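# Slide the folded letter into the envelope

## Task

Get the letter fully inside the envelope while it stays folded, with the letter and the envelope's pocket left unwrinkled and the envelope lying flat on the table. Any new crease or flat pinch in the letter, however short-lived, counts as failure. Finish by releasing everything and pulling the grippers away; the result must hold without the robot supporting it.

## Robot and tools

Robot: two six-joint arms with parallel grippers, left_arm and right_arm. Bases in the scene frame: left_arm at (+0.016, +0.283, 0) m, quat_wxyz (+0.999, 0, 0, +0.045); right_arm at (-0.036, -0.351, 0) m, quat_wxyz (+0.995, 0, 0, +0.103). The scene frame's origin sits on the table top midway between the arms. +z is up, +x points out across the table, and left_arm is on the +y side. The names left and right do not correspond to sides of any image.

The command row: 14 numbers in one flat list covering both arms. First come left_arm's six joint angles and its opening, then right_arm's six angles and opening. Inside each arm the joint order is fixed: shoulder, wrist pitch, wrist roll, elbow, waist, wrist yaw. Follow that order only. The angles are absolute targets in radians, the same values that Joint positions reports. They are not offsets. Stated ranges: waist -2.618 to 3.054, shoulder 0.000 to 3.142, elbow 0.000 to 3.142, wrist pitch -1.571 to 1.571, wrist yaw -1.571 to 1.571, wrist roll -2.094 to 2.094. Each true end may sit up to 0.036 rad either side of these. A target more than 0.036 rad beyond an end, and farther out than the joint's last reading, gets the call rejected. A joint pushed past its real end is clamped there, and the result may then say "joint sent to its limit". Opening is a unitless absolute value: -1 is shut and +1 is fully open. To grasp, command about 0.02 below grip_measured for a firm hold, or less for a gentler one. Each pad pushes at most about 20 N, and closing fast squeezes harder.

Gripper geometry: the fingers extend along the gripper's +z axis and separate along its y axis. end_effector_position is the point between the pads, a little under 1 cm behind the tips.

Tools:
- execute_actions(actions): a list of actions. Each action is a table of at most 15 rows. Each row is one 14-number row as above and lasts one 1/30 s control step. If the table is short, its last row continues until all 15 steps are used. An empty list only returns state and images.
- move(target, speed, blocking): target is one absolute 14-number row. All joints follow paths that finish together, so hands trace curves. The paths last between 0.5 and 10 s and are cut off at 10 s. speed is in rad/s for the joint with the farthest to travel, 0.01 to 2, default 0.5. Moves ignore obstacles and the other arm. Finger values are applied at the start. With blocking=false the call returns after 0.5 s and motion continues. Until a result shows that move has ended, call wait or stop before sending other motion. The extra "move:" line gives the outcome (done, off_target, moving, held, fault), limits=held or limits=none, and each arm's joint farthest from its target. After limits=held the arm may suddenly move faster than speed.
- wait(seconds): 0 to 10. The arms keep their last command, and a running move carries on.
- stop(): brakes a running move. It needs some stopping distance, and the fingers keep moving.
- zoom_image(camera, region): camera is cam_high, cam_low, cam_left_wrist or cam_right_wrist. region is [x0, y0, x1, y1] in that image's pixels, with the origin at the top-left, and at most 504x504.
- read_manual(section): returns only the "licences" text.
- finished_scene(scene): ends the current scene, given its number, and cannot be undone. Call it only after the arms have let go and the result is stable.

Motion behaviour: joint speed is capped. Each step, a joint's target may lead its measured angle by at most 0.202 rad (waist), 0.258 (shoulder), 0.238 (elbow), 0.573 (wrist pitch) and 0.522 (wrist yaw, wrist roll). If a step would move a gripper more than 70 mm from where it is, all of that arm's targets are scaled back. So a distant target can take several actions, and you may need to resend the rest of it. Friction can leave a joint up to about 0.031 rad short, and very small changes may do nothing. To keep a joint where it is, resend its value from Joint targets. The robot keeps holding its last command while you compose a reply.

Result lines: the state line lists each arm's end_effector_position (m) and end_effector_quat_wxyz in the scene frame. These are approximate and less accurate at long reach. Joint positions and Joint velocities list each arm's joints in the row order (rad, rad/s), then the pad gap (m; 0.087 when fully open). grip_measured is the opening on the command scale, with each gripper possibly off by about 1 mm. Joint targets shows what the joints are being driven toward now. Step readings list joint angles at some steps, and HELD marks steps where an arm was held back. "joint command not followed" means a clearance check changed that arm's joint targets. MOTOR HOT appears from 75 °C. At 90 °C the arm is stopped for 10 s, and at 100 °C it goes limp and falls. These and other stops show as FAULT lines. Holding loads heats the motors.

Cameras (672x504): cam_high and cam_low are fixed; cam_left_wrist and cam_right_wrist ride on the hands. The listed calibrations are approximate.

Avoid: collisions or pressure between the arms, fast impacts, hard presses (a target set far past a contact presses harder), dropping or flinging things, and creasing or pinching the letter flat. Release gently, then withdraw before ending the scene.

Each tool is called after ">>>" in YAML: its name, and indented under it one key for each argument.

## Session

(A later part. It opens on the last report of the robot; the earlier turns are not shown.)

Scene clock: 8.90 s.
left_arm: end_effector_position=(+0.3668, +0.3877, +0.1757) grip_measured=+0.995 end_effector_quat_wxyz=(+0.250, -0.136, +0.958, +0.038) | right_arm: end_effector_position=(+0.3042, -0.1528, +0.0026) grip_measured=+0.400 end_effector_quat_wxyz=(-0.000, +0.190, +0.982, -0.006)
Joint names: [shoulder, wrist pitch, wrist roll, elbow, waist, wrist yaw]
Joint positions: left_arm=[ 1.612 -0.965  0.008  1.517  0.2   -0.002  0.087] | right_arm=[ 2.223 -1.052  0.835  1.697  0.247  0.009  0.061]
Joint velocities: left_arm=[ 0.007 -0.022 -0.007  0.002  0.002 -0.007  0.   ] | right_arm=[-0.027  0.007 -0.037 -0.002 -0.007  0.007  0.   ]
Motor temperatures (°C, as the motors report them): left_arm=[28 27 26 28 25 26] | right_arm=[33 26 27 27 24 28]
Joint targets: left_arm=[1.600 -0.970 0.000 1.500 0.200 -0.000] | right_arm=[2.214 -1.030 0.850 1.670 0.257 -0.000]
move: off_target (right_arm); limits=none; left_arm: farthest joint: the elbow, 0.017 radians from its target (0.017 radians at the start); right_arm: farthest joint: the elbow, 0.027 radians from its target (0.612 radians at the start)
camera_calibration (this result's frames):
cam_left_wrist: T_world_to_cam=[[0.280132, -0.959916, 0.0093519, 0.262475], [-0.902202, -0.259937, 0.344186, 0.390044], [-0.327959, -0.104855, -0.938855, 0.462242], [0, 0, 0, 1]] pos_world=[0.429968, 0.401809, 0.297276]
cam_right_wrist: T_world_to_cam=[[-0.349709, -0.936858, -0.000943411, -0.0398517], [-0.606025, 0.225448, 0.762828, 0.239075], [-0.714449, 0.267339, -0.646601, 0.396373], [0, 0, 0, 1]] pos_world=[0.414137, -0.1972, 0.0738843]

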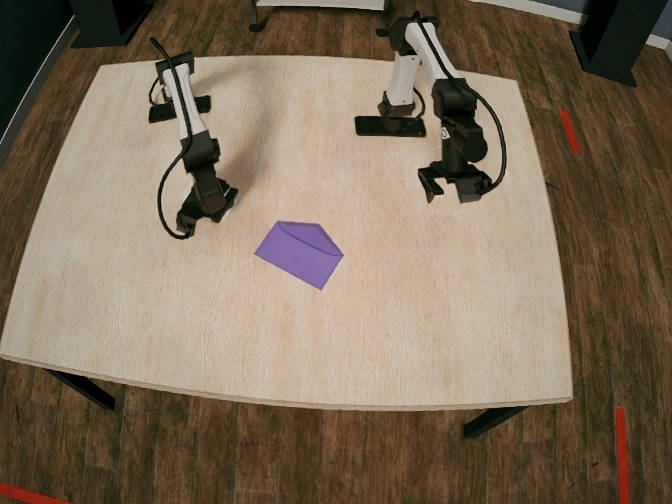

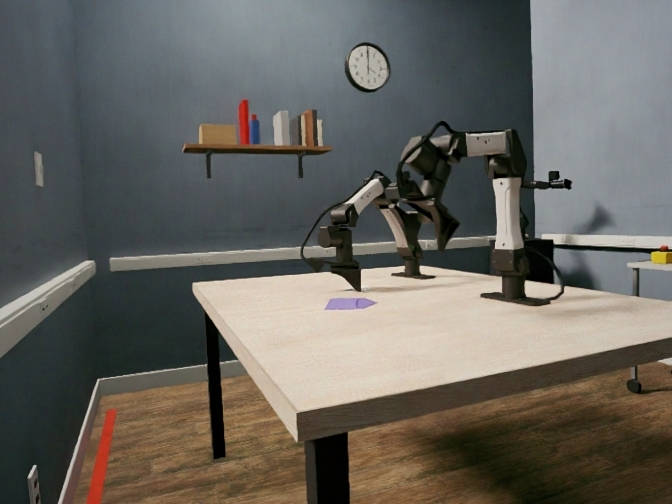

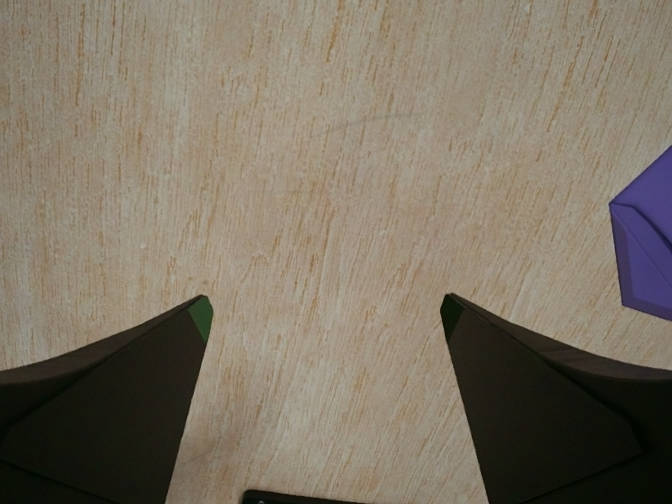

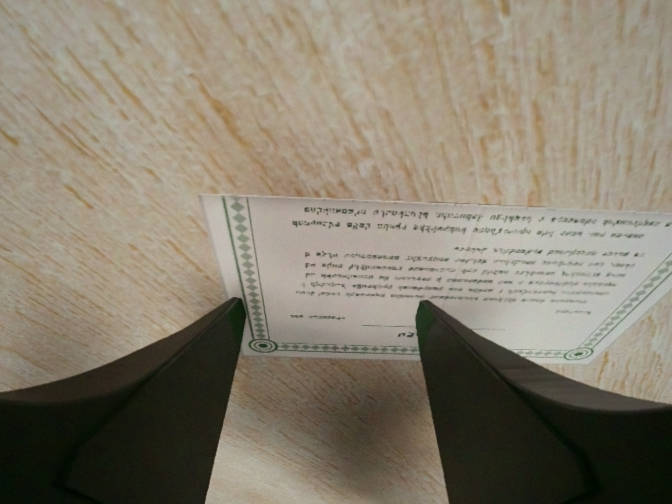

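Dragging works.

>>> move:
  target: [1.6,-0.97,0,1.5,0.2,0,1,2.01,-0.91,1.1,1.35,0.5,0,0.4]
  speed: 0.3

>>> move:
  target: [1.6,-0.97,0,1.5,0.2,0,1,2.225,-1.03,1.16,1.67,0.56,0,0.4]
  speed: 0.3

>>> move:
  target: [1.6,-0.97,0,1.5,0.2,0,1,2.465,-1.205,1.2,2.09,0.6,0,0.4]
  speed: 0.3

>>> move:
  target: [1.6,-0.97,0,1.5,0.2,0,1,2.35,-1.25,1.2,2.09,0.6,0,0.4]
  speed: 0.3

>>> move:
  target: [1.6,-0.97,0,1.5,0.2,0,1,2.2,-1,0,2.09,0.0,0,-1]
  speed: 1

Scene clock: 10.83 s.
left_arm: end_effector_position=(+0.3668, +0.3877, +0.1757) grip_measured=+0.995 end_effector_quat_wxyz=(+0.250, -0.136, +0.958, +0.038) | right_arm: end_effector_position=(+0.2063, -0.1023, +0.0025) grip_measured=+0.400 end_effector_quat_wxyz=(+0.002, +0.192, +0.981, -0.007)
Joint names: [shoulder, wrist pitch, wrist roll, elbow, waist, wrist yaw]
Joint positions: left_arm=[ 1.612 -0.965  0.008  1.517  0.2   -0.002  0.087] | right_arm=[ 2.02  -0.935  1.084  1.377  0.492  0.011  0.061]
Joint velocities: left_arm=[ 0.002 -0.007 -0.037 -0.007  0.007  0.007  0.001] | right_arm=[-0.007 -0.007 -0.022 -0.002  0.017  0.007  0.   ]
Motor temperatures (°C, as the motors report them): left_arm=[28 27 26 28 25 26] | right_arm=[34 26 27 27 24 28]
Joint targets: left_arm=[1.600 -0.970 0.000 1.500 0.200 -0.000] | right_arm=[2.010 -0.910 1.100 1.350 0.500 0.000]
move: off_target (right_arm); limits=none; left_arm: farthest joint: the elbow, 0.017 radians from its target (0.017 radians at the start); right_arm: farthest joint: the elbow, 0.027 radians from its target (0.347 radians at the start)
camera_calibration (this result's frames):
cam_left_wrist: T_world_to_cam=[[0.280132, -0.959916, 0.0093519, 0.262475], [-0.902202, -0.259937, 0.344186, 0.390044], [-0.327959, -0.104855, -0.938855, 0.462242], [0, 0, 0, 1]] pos_world=[0.429968, 0.401809, 0.297276]
cam_right_wrist: T_world_to_cam=[[-0.353602, -0.935396, -0.000352833, -0.0258311], [-0.608008, 0.229555, 0.76002, 0.169213], [-0.710839, 0.268959, -0.649899, 0.312296], [0, 0, 0, 1]] pos_world=[0.315741, -0.147001, 0.0743466]

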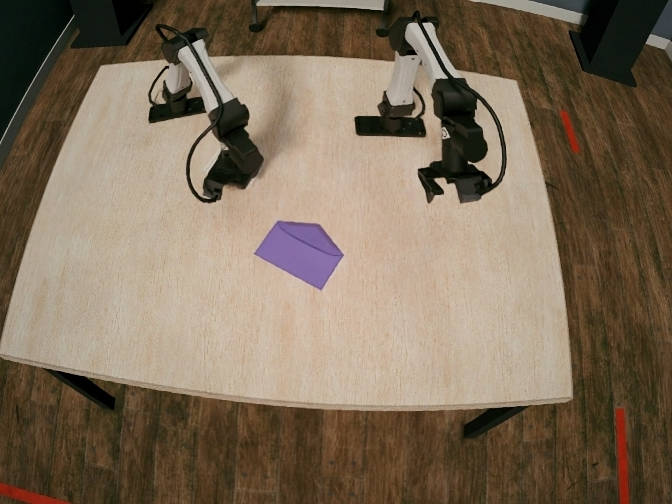

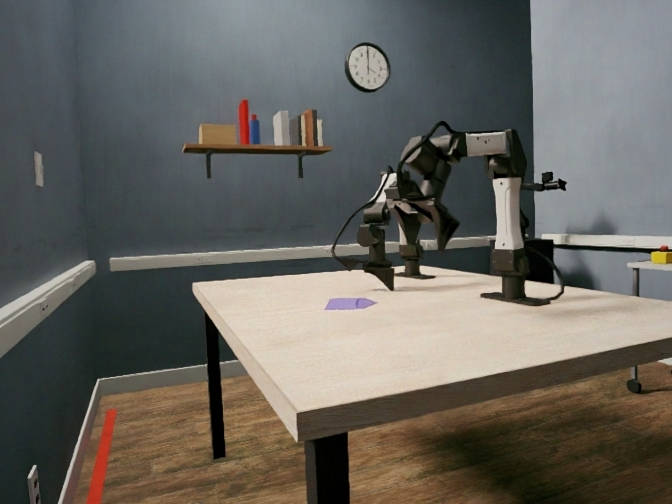

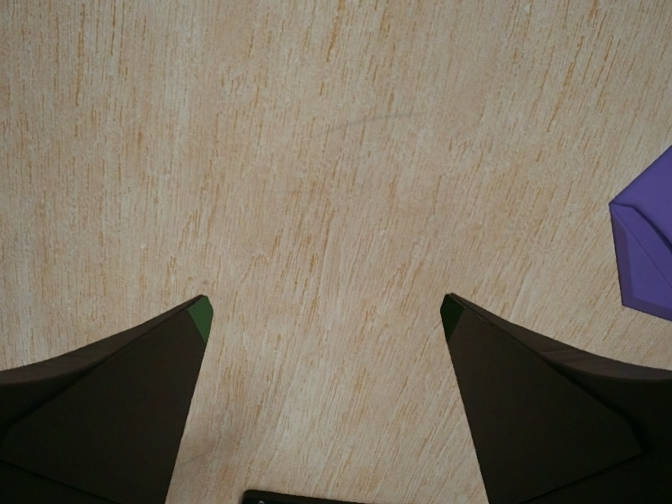

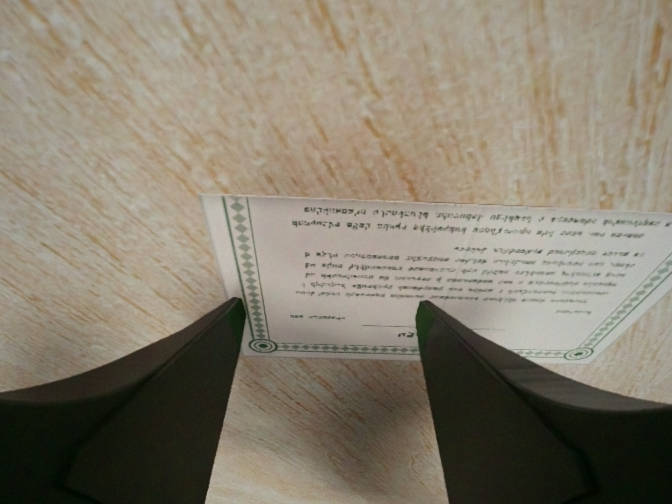

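Scene clock: 12.30 s.
left_arm: end_effector_position=(+0.3668, +0.3877, +0.1757) grip_measured=+0.995 end_effector_quat_wxyz=(+0.250, -0.136, +0.958, +0.038) | right_arm: end_effector_position=(+0.2270, -0.0532, +0.0024) grip_measured=+0.400 end_effector_quat_wxyz=(+0.001, +0.194, +0.981, -0.008)
Joint names: [shoulder, wrist pitch, wrist roll, elbow, waist, wrist yaw]
Joint positions: left_arm=[ 1.612 -0.965  0.008  1.517  0.2   -0.002  0.087] | right_arm=[ 2.197 -1.039  1.146  1.654  0.55   0.011  0.061]
Joint velocities: left_arm=[0.022 0.051 0.051 0.007 0.017 0.022 0.   ] | right_arm=[-0.012  0.11   0.066  0.002  0.002  0.022 -0.001]
Motor temperatures (°C, as the motors report them): left_arm=[29 27 26 29 25 26] | right_arm=[34 26 27 27 24 28]
Joint targets: left_arm=[1.600 -0.970 -0.000 1.500 0.200 -0.000] | right_arm=[2.225 -1.030 1.160 1.670 0.560 0.000]
move: off_target (right_arm); limits=none; left_arm: farthest joint: the elbow, 0.017 radians from its target (0.017 radians at the start); right_arm: farthest joint: the shoulder, 0.028 radians from its target (0.205 radians at the start)
camera_calibration (this result's frames):
cam_left_wrist: T_world_to_cam=[[0.280132, -0.959916, 0.0093519, 0.262475], [-0.902202, -0.259937, 0.344186, 0.390044], [-0.327959, -0.104855, -0.938855, 0.462242], [0, 0, 0, 1]] pos_world=[0.429968, 0.401809, 0.297276]
cam_right_wrist: T_world_to_cam=[[-0.356804, -0.934176, 0.00236755, 0.0281915], [-0.605957, 0.233369, 0.760496, 0.170346], [-0.71099, 0.269913, -0.649338, 0.313853], [0, 0, 0, 1]] pos_world=[0.336428, -0.0981307, 0.0741817]

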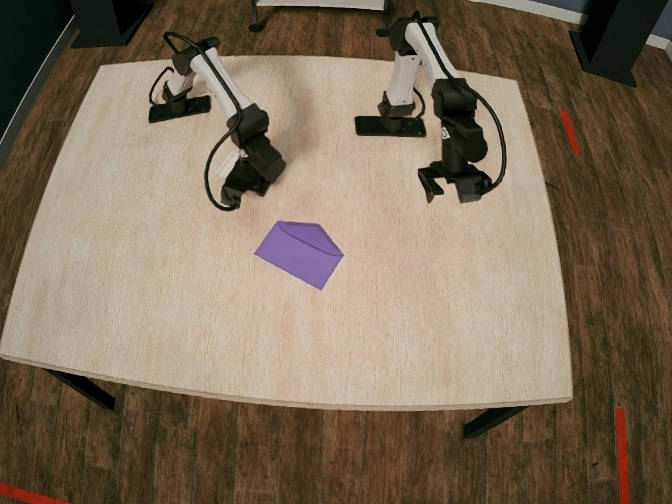

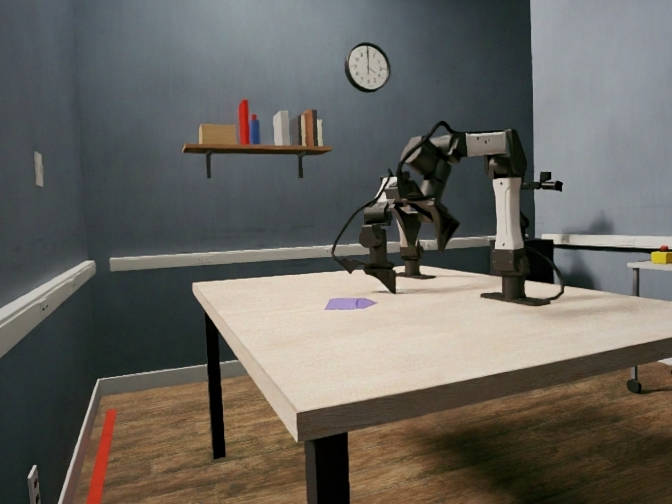

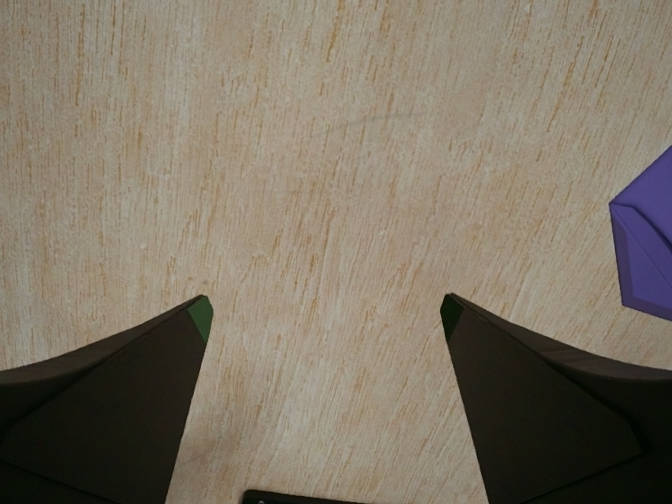

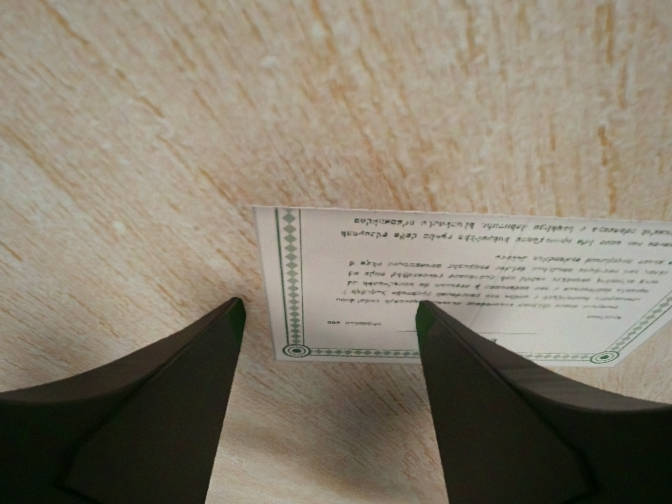

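Scene clock: 14.13 s.
left_arm: end_effector_position=(+0.3668, +0.3877, +0.1757) grip_measured=+0.995 end_effector_quat_wxyz=(+0.250, -0.136, +0.958, +0.038) | right_arm: end_effector_position=(+0.2564, +0.0005, +0.0028) grip_measured=+0.400 end_effector_quat_wxyz=(+0.004, +0.195, +0.981, -0.004)
Joint names: [shoulder, wrist pitch, wrist roll, elbow, waist, wrist yaw]
Joint positions: left_arm=[ 1.612 -0.965  0.008  1.517  0.2   -0.002  0.087] | right_arm=[ 2.438 -1.208  1.188  2.073  0.59   0.01   0.061]
Joint velocities: left_arm=[-0.007 -0.037 -0.081  0.007 -0.017 -0.007 -0.   ] | right_arm=[-0.022  0.007  0.022 -0.002  0.022 -0.066 -0.   ]
Motor temperatures (°C, as the motors report them): left_arm=[29 27 26 29 25 26] | right_arm=[35 26 27 28 24 28]
Joint targets: left_arm=[1.600 -0.970 -0.000 1.500 0.200 -0.000] | right_arm=[2.465 -1.205 1.200 2.090 0.600 0.000]
move: off_target (right_arm); limits=none; left_arm: farthest joint: the elbow, 0.017 radians from its target (0.017 radians at the start); right_arm: farthest joint: the shoulder, 0.027 radians from its target (0.268 radians at the start)
camera_calibration (this result's frames):
cam_left_wrist: T_world_to_cam=[[0.280132, -0.959916, 0.0093519, 0.262475], [-0.902202, -0.259937, 0.344186, 0.390044], [-0.327959, -0.104855, -0.938855, 0.462242], [0, 0, 0, 1]] pos_world=[0.429968, 0.401809, 0.297276]
cam_right_wrist: T_world_to_cam=[[-0.358573, -0.933479, -0.00655482, 0.0893202], [-0.610458, 0.229169, 0.758171, 0.176502], [-0.706234, 0.275861, -0.652023, 0.319319], [0, 0, 0, 1]] pos_world=[0.365289, -0.0451581, 0.0749706]

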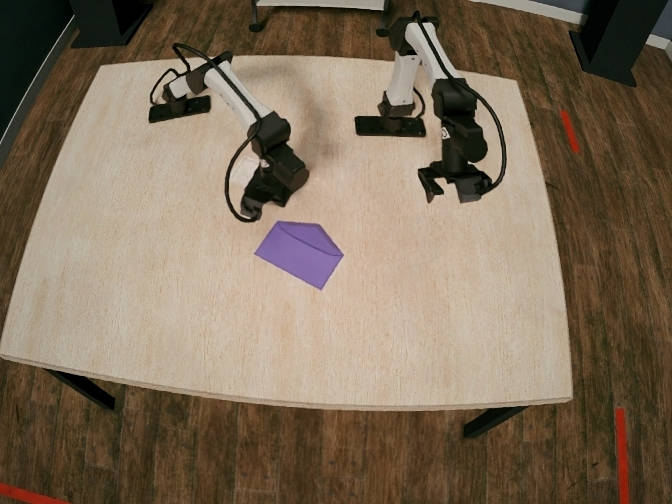

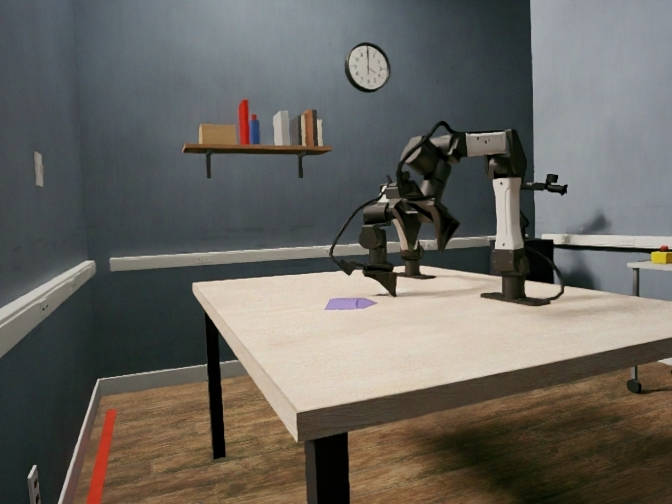

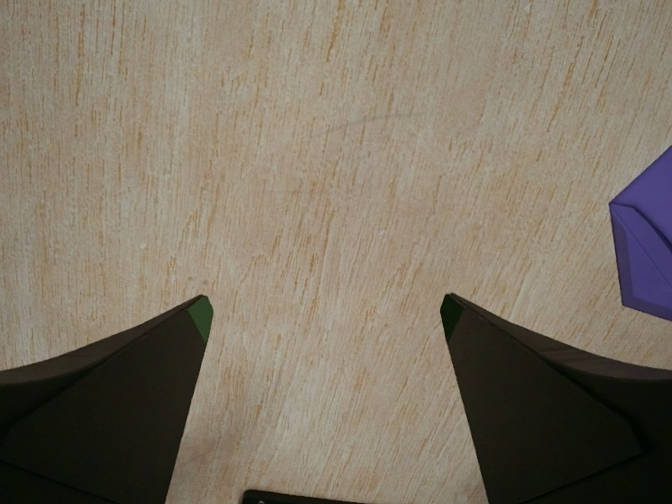

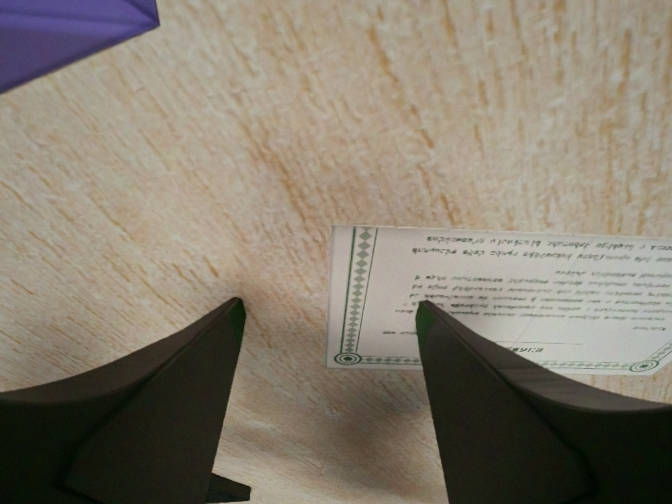

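Scene clock: 15.07 s.
left_arm: end_effector_position=(+0.3668, +0.3877, +0.1757) grip_measured=+0.995 end_effector_quat_wxyz=(+0.250, -0.136, +0.958, +0.038) | right_arm: end_effector_position=(+0.2553, -0.0006, +0.0349) grip_measured=+0.400 end_effector_quat_wxyz=(+0.014, +0.196, +0.980, +0.013)
Joint names: [shoulder, wrist pitch, wrist roll, elbow, waist, wrist yaw]
Joint positions: left_arm=[ 1.612 -0.965  0.008  1.517  0.2   -0.002  0.087] | right_arm=[ 2.366 -1.242  1.191  2.073  0.59   0.01   0.061]
Joint velocities: left_arm=[-0.007  0.037 -0.051  0.017 -0.002 -0.022  0.   ] | right_arm=[-0.002  0.007  0.051 -0.007 -0.007 -0.007  0.   ]
Motor temperatures (°C, as the motors report them): left_arm=[29 27 26 29 25 26] | right_arm=[35 26 27 28 24 28]
Joint targets: left_arm=[1.600 -0.970 0.000 1.500 0.200 0.000] | right_arm=[2.350 -1.250 1.200 2.090 0.600 0.000]
move: done; limits=none; left_arm: farthest joint: the elbow, 0.017 radians from its target (0.017 radians at the start); right_arm: farthest joint: the elbow, 0.017 radians from its target (0.017 radians at the start)
camera_calibration (this result's frames):
cam_left_wrist: T_world_to_cam=[[0.280132, -0.959916, 0.0093519, 0.262475], [-0.902202, -0.259937, 0.344186, 0.390044], [-0.327959, -0.104855, -0.938855, 0.462242], [0, 0, 0, 1]] pos_world=[0.429968, 0.401809, 0.297276]
cam_right_wrist: T_world_to_cam=[[-0.360755, -0.9317, -0.0423318, 0.0899965], [-0.630265, 0.21008, 0.747417, 0.157188], [-0.687475, 0.296314, -0.663005, 0.335365], [0, 0, 0, 1]] pos_world=[0.362092, -0.0485458, 0.108673]

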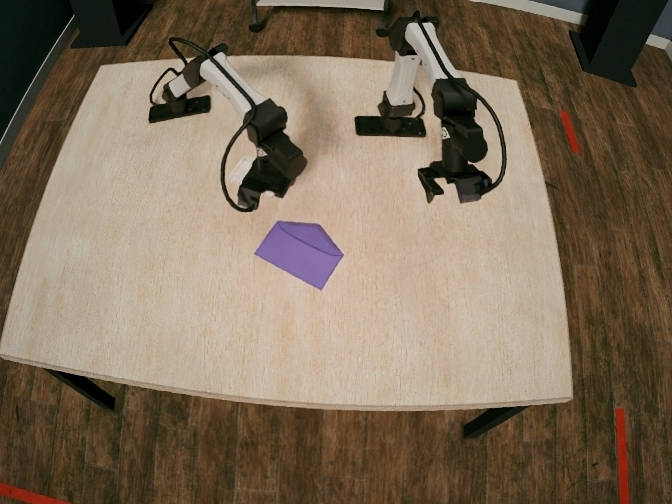

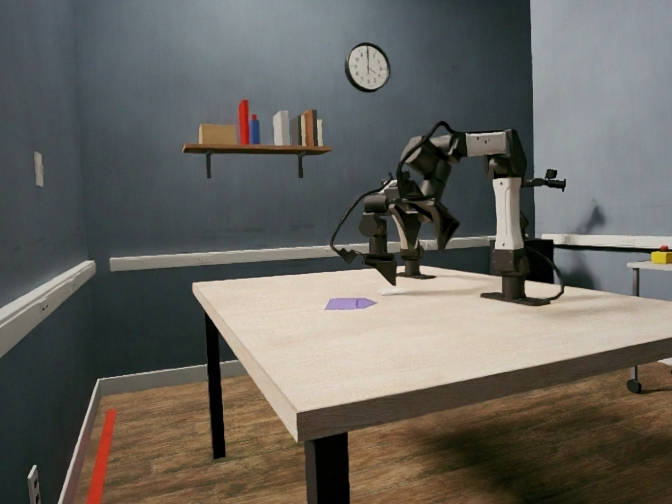

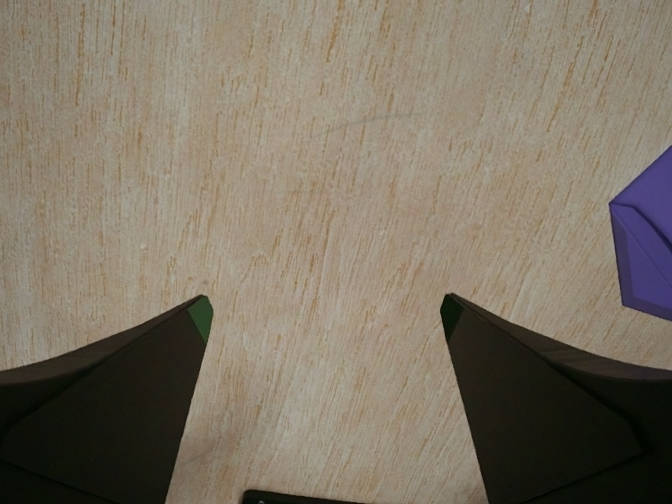

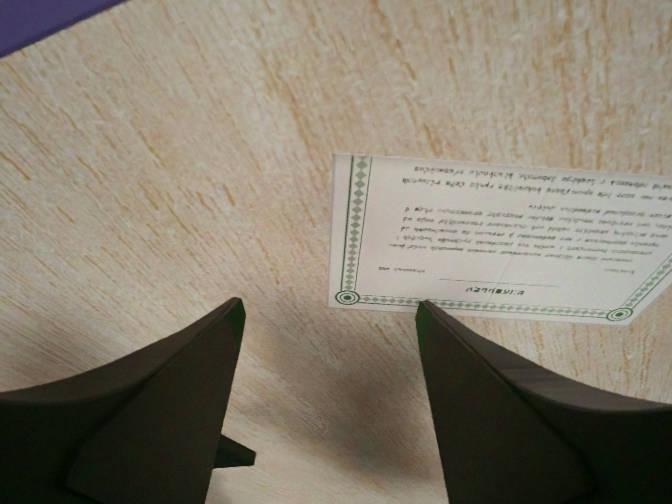

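Scene clock: 17.20 s.
left_arm: end_effector_position=(+0.3668, +0.3877, +0.1757) grip_measured=+0.995 end_effector_quat_wxyz=(+0.250, -0.136, +0.958, +0.038) | right_arm: end_effector_position=(+0.4467, -0.2528, +0.1011) grip_measured=-0.990 end_effector_quat_wxyz=(+0.203, -0.093, +0.975, +0.017)
Joint names: [shoulder, wrist pitch, wrist roll, elbow, waist, wrist yaw]
Joint positions: left_arm=[ 1.612 -0.965  0.008  1.517  0.2   -0.002  0.087] | right_arm=[ 2.222 -1.012  0.01   2.073 -0.004  0.009  0.   ]
Joint velocities: left_arm=[ 0.012 -0.022  0.051 -0.002  0.012 -0.022  0.001] | right_arm=[ 0.007  0.066 -0.022  0.002  0.002  0.007  0.001]
Motor temperatures (°C, as the motors report them): left_arm=[29 27 26 29 25 26] | right_arm=[37 26 27 28 24 28]
Joint targets: left_arm=[1.600 -0.970 0.000 1.500 0.200 -0.000] | right_arm=[2.200 -1.000 0.000 2.090 -0.000 -0.000]
move: off_target (right_arm); limits=none; left_arm: farthest joint: the elbow, 0.017 radians from its target (0.017 radians at the start); right_arm: farthest joint: the shoulder, 0.022 radians from its target (0.166 radians at the start)
camera_calibration (this result's frames):
cam_left_wrist: T_world_to_cam=[[0.280132, -0.959916, 0.0093519, 0.262475], [-0.902202, -0.259937, 0.344186, 0.390044], [-0.327959, -0.104855, -0.938855, 0.462242], [0, 0, 0, 1]] pos_world=[0.429968, 0.401809, 0.297276]
cam_right_wrist: T_world_to_cam=[[0.216575, -0.976263, 0.00239278, -0.346914], [-0.875429, -0.19312, 0.443089, 0.319686], [-0.43211, -0.098057, -0.896474, 0.39541], [0, 0, 0, 1]] pos_world=[0.525855, -0.238169, 0.213655]

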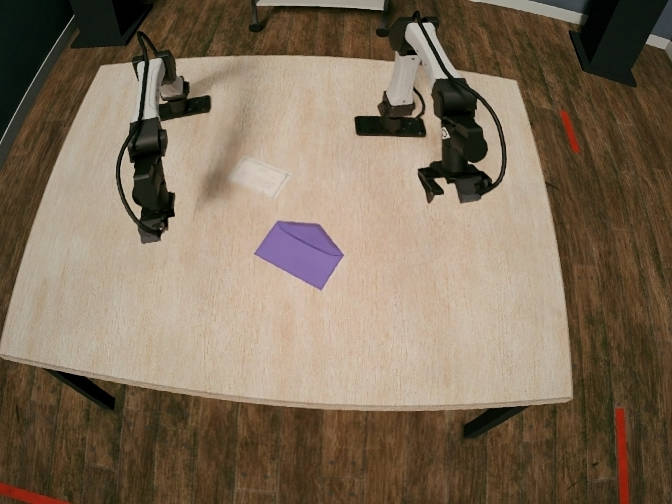

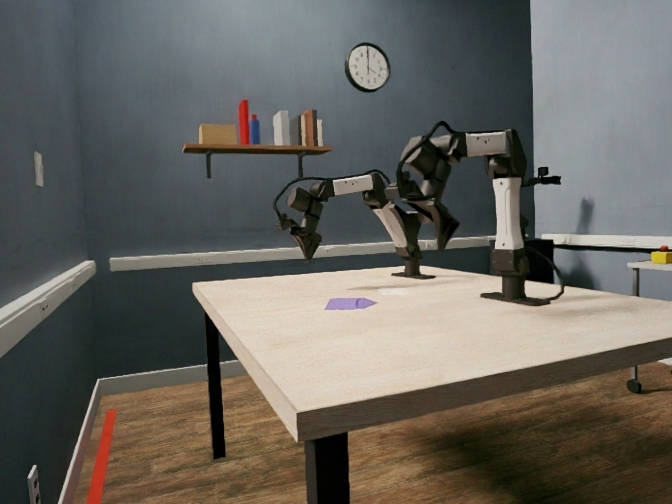

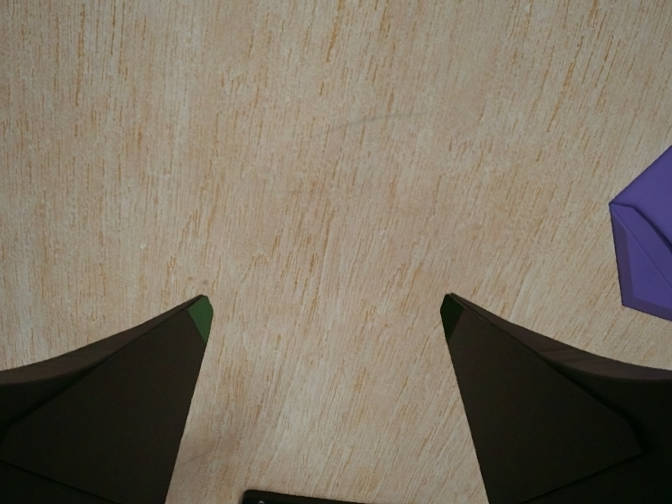

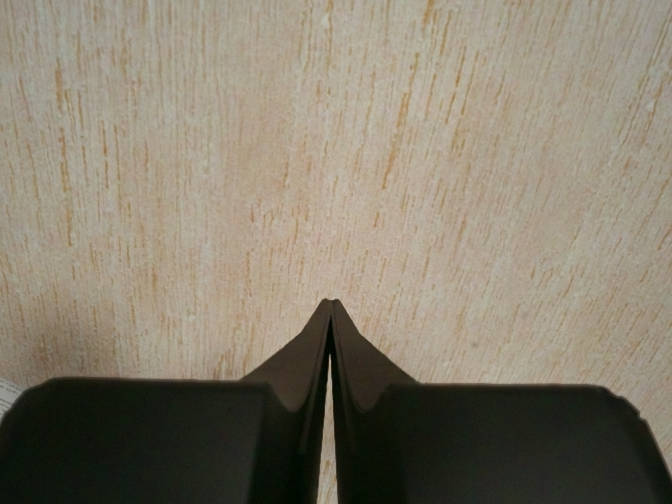

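>>> move:
  target: [2.19,-1.12,-0.5,1.76,-1.05,0,0.6,2.2,-1,0,2.09,-0.2,0,-1]
  speed: 1

Scene clock: 19.37 s.
left_arm: end_effector_position=(+0.2163, -0.0452, +0.0248) grip_measured=+0.600 end_effector_quat_wxyz=(+0.001, +0.238, +0.971, -0.002) | right_arm: end_effector_position=(+0.4566, -0.3463, +0.1011) grip_measured=-0.990 end_effector_quat_wxyz=(+0.204, -0.000, +0.979, -0.002)
Joint names: [shoulder, wrist pitch, wrist roll, elbow, waist, wrist yaw]
Joint positions: left_arm=[ 2.189 -1.11  -0.491  1.732 -1.059  0.003  0.07 ] | right_arm=[ 2.222 -1.012  0.009  2.073 -0.195  0.009  0.   ]
Joint velocities: left_arm=[ 0.012 -0.037  0.066 -0.007 -0.002 -0.022  0.001] | right_arm=[-0.007  0.022 -0.022 -0.002  0.007  0.051  0.   ]
Motor temperatures (°C, as the motors report them): left_arm=[30 27 26 29 25 26] | right_arm=[38 26 27 29 24 28]
Joint targets: left_arm=[2.190 -1.120 -0.500 1.760 -1.050 -0.000] | right_arm=[2.200 -1.000 -0.000 2.090 -0.200 -0.000]
move: off_target (left_arm, right_arm); limits=none; left_arm: farthest joint: the elbow, 0.028 radians from its target (0.243 radians at the start); right_arm: farthest joint: the shoulder, 0.022 radians from its target (0.022 radians at the start)
camera_calibration (this result's frames):
cam_left_wrist: T_world_to_cam=[[-0.454538, -0.890561, 0.0172259, 0.0523967], [-0.575353, 0.308311, 0.757571, 0.138371], [-0.679974, 0.334434, -0.652525, 0.314747], [0, 0, 0, 1]] pos_world=[0.317449, -0.101261, 0.099652]
cam_right_wrist: T_world_to_cam=[[0.0278826, -0.999608, 0.0026968, -0.362278], [-0.896157, -0.0238015, 0.443099, 0.378341], [-0.442861, -0.0147715, -0.896468, 0.424243], [0, 0, 0, 1]] pos_world=[0.537035, -0.346864, 0.213655]

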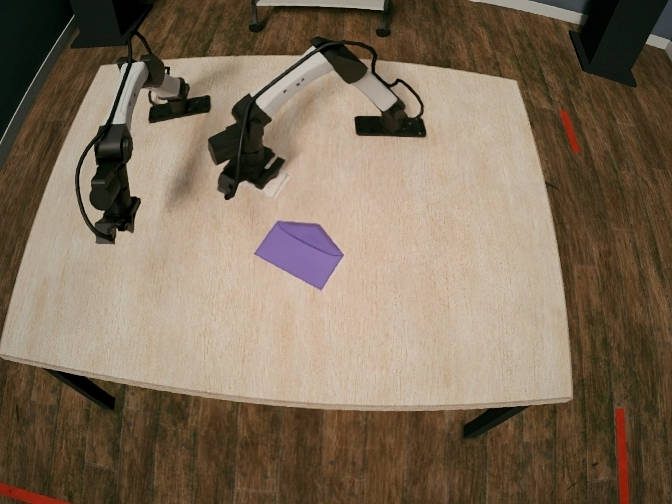

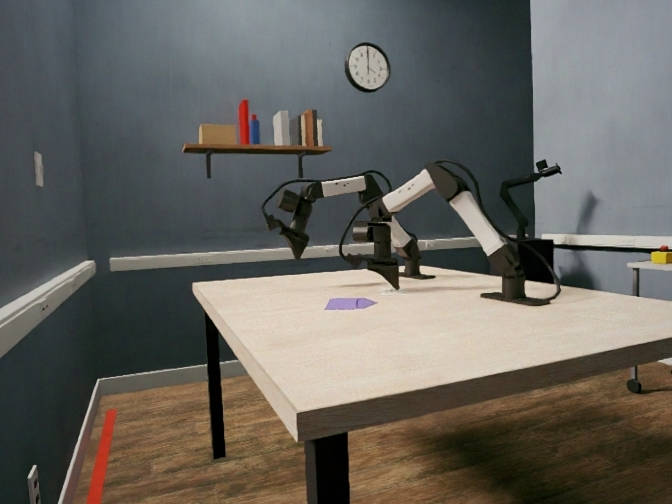

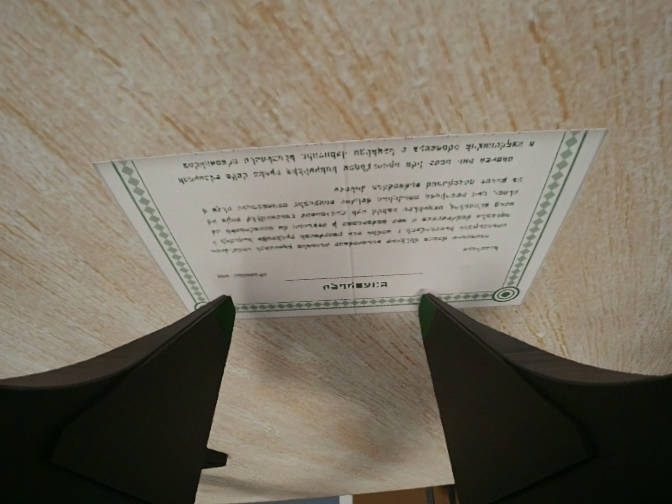

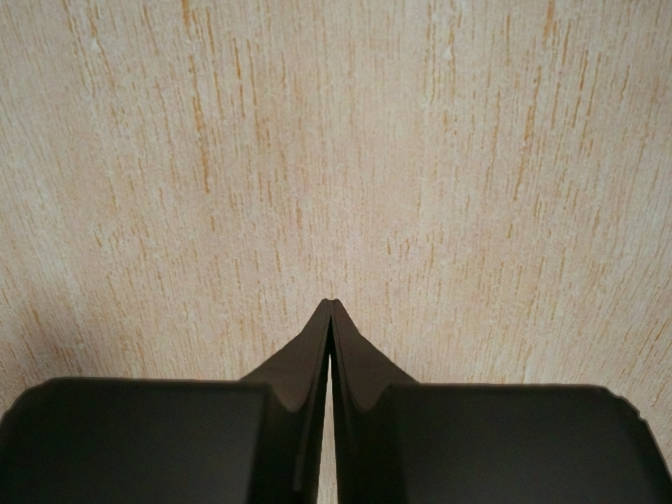

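>>> move:
  target: [2.27,-1.06,-0.58,1.75,-1.05,0,0.6,2.2,-1,0,2.09,-0.2,0,-1]
  speed: 0.1

>>> move:
  target: [1.98,-0.89,0.01,1.29,-0.53,0,0.6,2.2,-1,0,2.09,-0.2,0,-1]
  speed: 0.25

Scene clock: 20.87 s.
left_arm: end_effector_position=(+0.2146, -0.0474, +0.0119) grip_measured=+0.600 end_effector_quat_wxyz=(-0.012, +0.202, +0.979, +0.005) | right_arm: end_effector_position=(+0.4566, -0.3463, +0.1011) grip_measured=-0.990 end_effector_quat_wxyz=(+0.204, -0.000, +0.979, -0.002)
Joint names: [shoulder, wrist pitch, wrist roll, elbow, waist, wrist yaw]
Joint positions: left_arm=[ 2.228 -1.105 -0.56   1.738 -1.057  0.009  0.07 ] | right_arm=[ 2.222 -1.012  0.009  2.073 -0.195  0.009  0.   ]
Joint velocities: left_arm=[ 0.002  0.051 -0.051 -0.002  0.002 -0.081 -0.   ] | right_arm=[-0.032 -0.037 -0.007 -0.007  0.012  0.007 -0.   ]
Motor temperatures (°C, as the motors report them): left_arm=[30 27 26 30 25 26] | right_arm=[38 26 27 29 24 28]
Joint targets: left_arm=[2.270 -1.060 -0.580 1.750 -1.050 -0.000] | right_arm=[2.200 -1.000 0.000 2.090 -0.200 0.000]
move: off_target (left_arm, right_arm); limits=none; left_arm: farthest joint: the wrist pitch, 0.045 radians from its target (0.050 radians at the start); right_arm: farthest joint: the shoulder, 0.022 radians from its target (0.022 radians at the start)
camera_calibration (this result's frames):
cam_left_wrist: T_world_to_cam=[[-0.389212, -0.921113, 0.00799344, 0.0345341], [-0.579116, 0.251433, 0.775503, 0.145737], [-0.716337, 0.297206, -0.631293, 0.311647], [0, 0, 0, 1]] pos_world=[0.321084, -0.0974568, 0.0834451]
cam_right_wrist: T_world_to_cam=[[0.0278826, -0.999608, 0.0026968, -0.362278], [-0.896157, -0.0238015, 0.443099, 0.378341], [-0.442861, -0.0147715, -0.896468, 0.424243], [0, 0, 0, 1]] pos_world=[0.537035, -0.346864, 0.213655]

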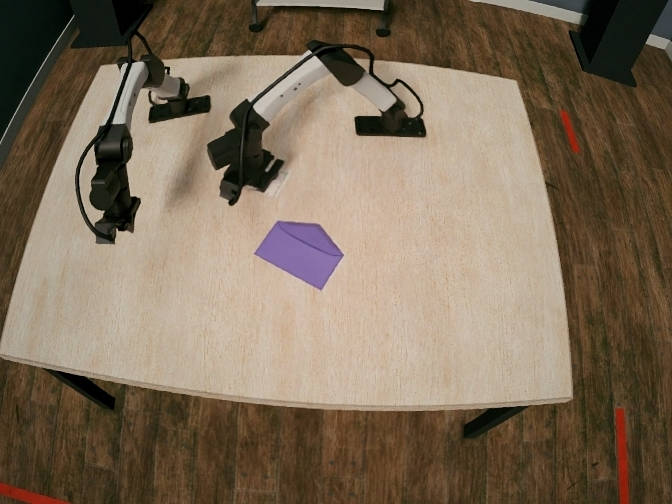

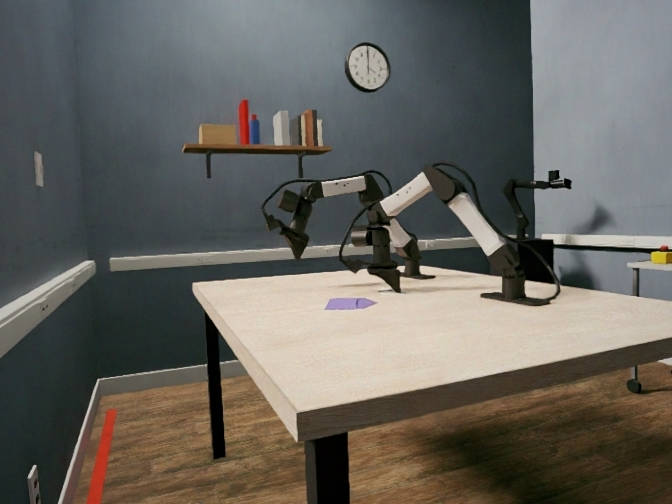

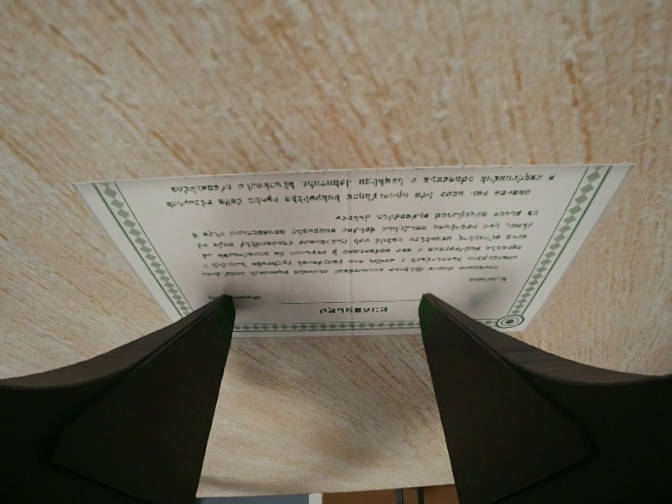

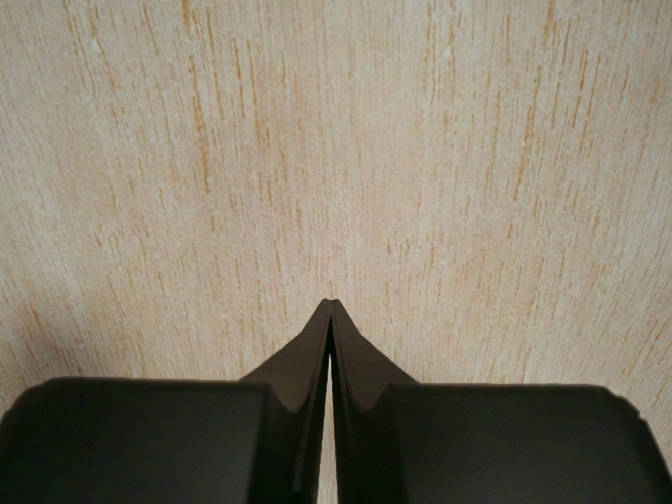

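Scene clock: 23.63 s.
left_arm: end_effector_position=(+0.2949, +0.1404, +0.0113) grip_measured=+0.600 end_effector_quat_wxyz=(-0.002, +0.220, +0.976, -0.010) | right_arm: end_effector_position=(+0.4566, -0.3463, +0.1011) grip_measured=-0.990 end_effector_quat_wxyz=(+0.204, -0.000, +0.979, -0.002)
Joint names: [shoulder, wrist pitch, wrist roll, elbow, waist, wrist yaw]
Joint positions: left_arm=[ 1.965 -0.937 -0.016  1.332 -0.547  0.021  0.07 ] | right_arm=[ 2.222 -1.012  0.009  2.073 -0.195  0.009  0.   ]
Joint velocities: left_arm=[-0.007 -0.007 -0.081  0.012 -0.012 -0.007  0.001] | right_arm=[-0.002  0.066  0.007  0.002 -0.017  0.007  0.   ]
Motor temperatures (°C, as the motors report them): left_arm=[31 27 26 30 25 26] | right_arm=[40 27 27 29 24 28]
Joint targets: left_arm=[1.980 -0.890 0.010 1.290 -0.530 0.000] | right_arm=[2.200 -1.000 -0.000 2.090 -0.200 0.000]
move: off_target (left_arm, right_arm); limits=none; left_arm: farthest joint: the wrist pitch, 0.047 radians from its target (0.215 radians at the start); right_arm: farthest joint: the shoulder, 0.022 radians from its target (0.022 radians at the start)
camera_calibration (this result's frames):
cam_left_wrist: T_world_to_cam=[[-0.42108, -0.906405, 0.0335021, 0.245756], [-0.579664, 0.297331, 0.758672, 0.139432], [-0.697625, 0.300042, -0.65061, 0.307286], [0, 0, 0, 1]] pos_world=[0.398677, 0.0890985, 0.0859073]
cam_right_wrist: T_world_to_cam=[[0.0278826, -0.999608, 0.0026968, -0.362278], [-0.896157, -0.0238015, 0.443099, 0.378341], [-0.442861, -0.0147715, -0.896468, 0.424243], [0, 0, 0, 1]] pos_world=[0.537035, -0.346864, 0.213655]

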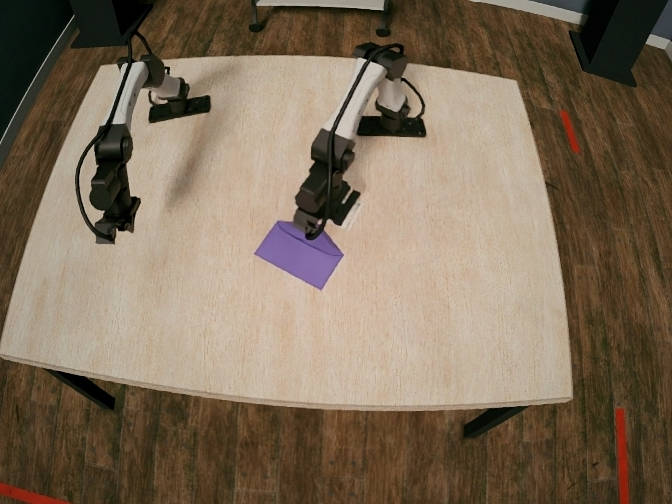

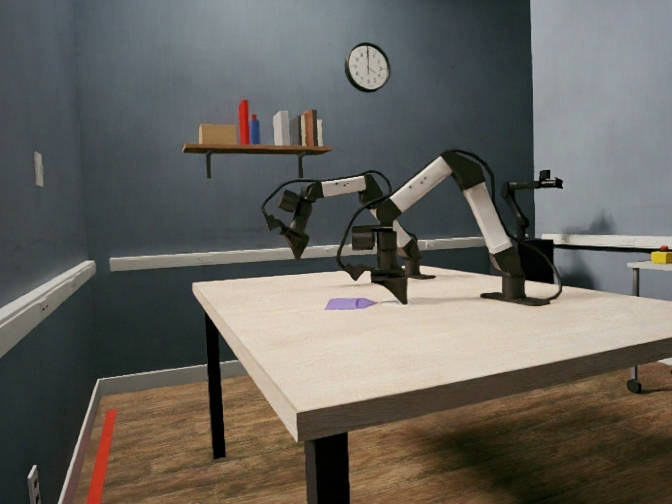

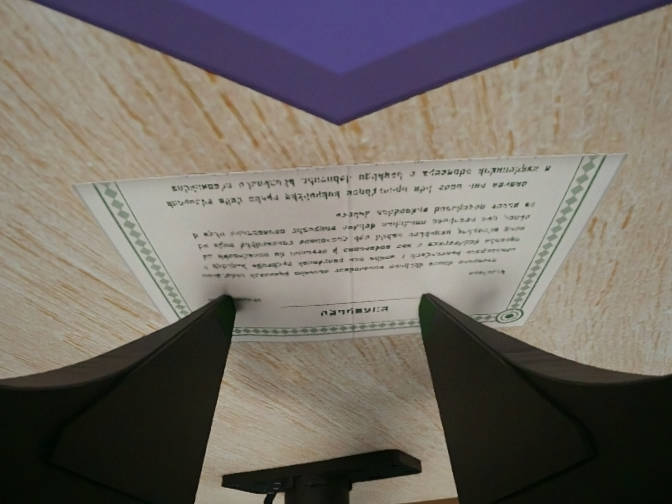

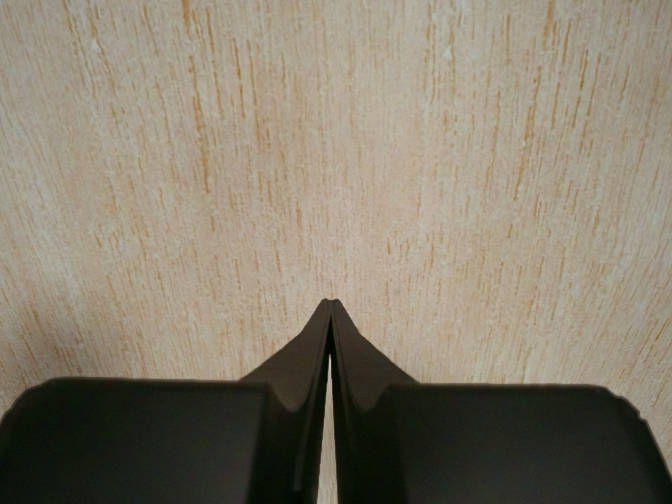

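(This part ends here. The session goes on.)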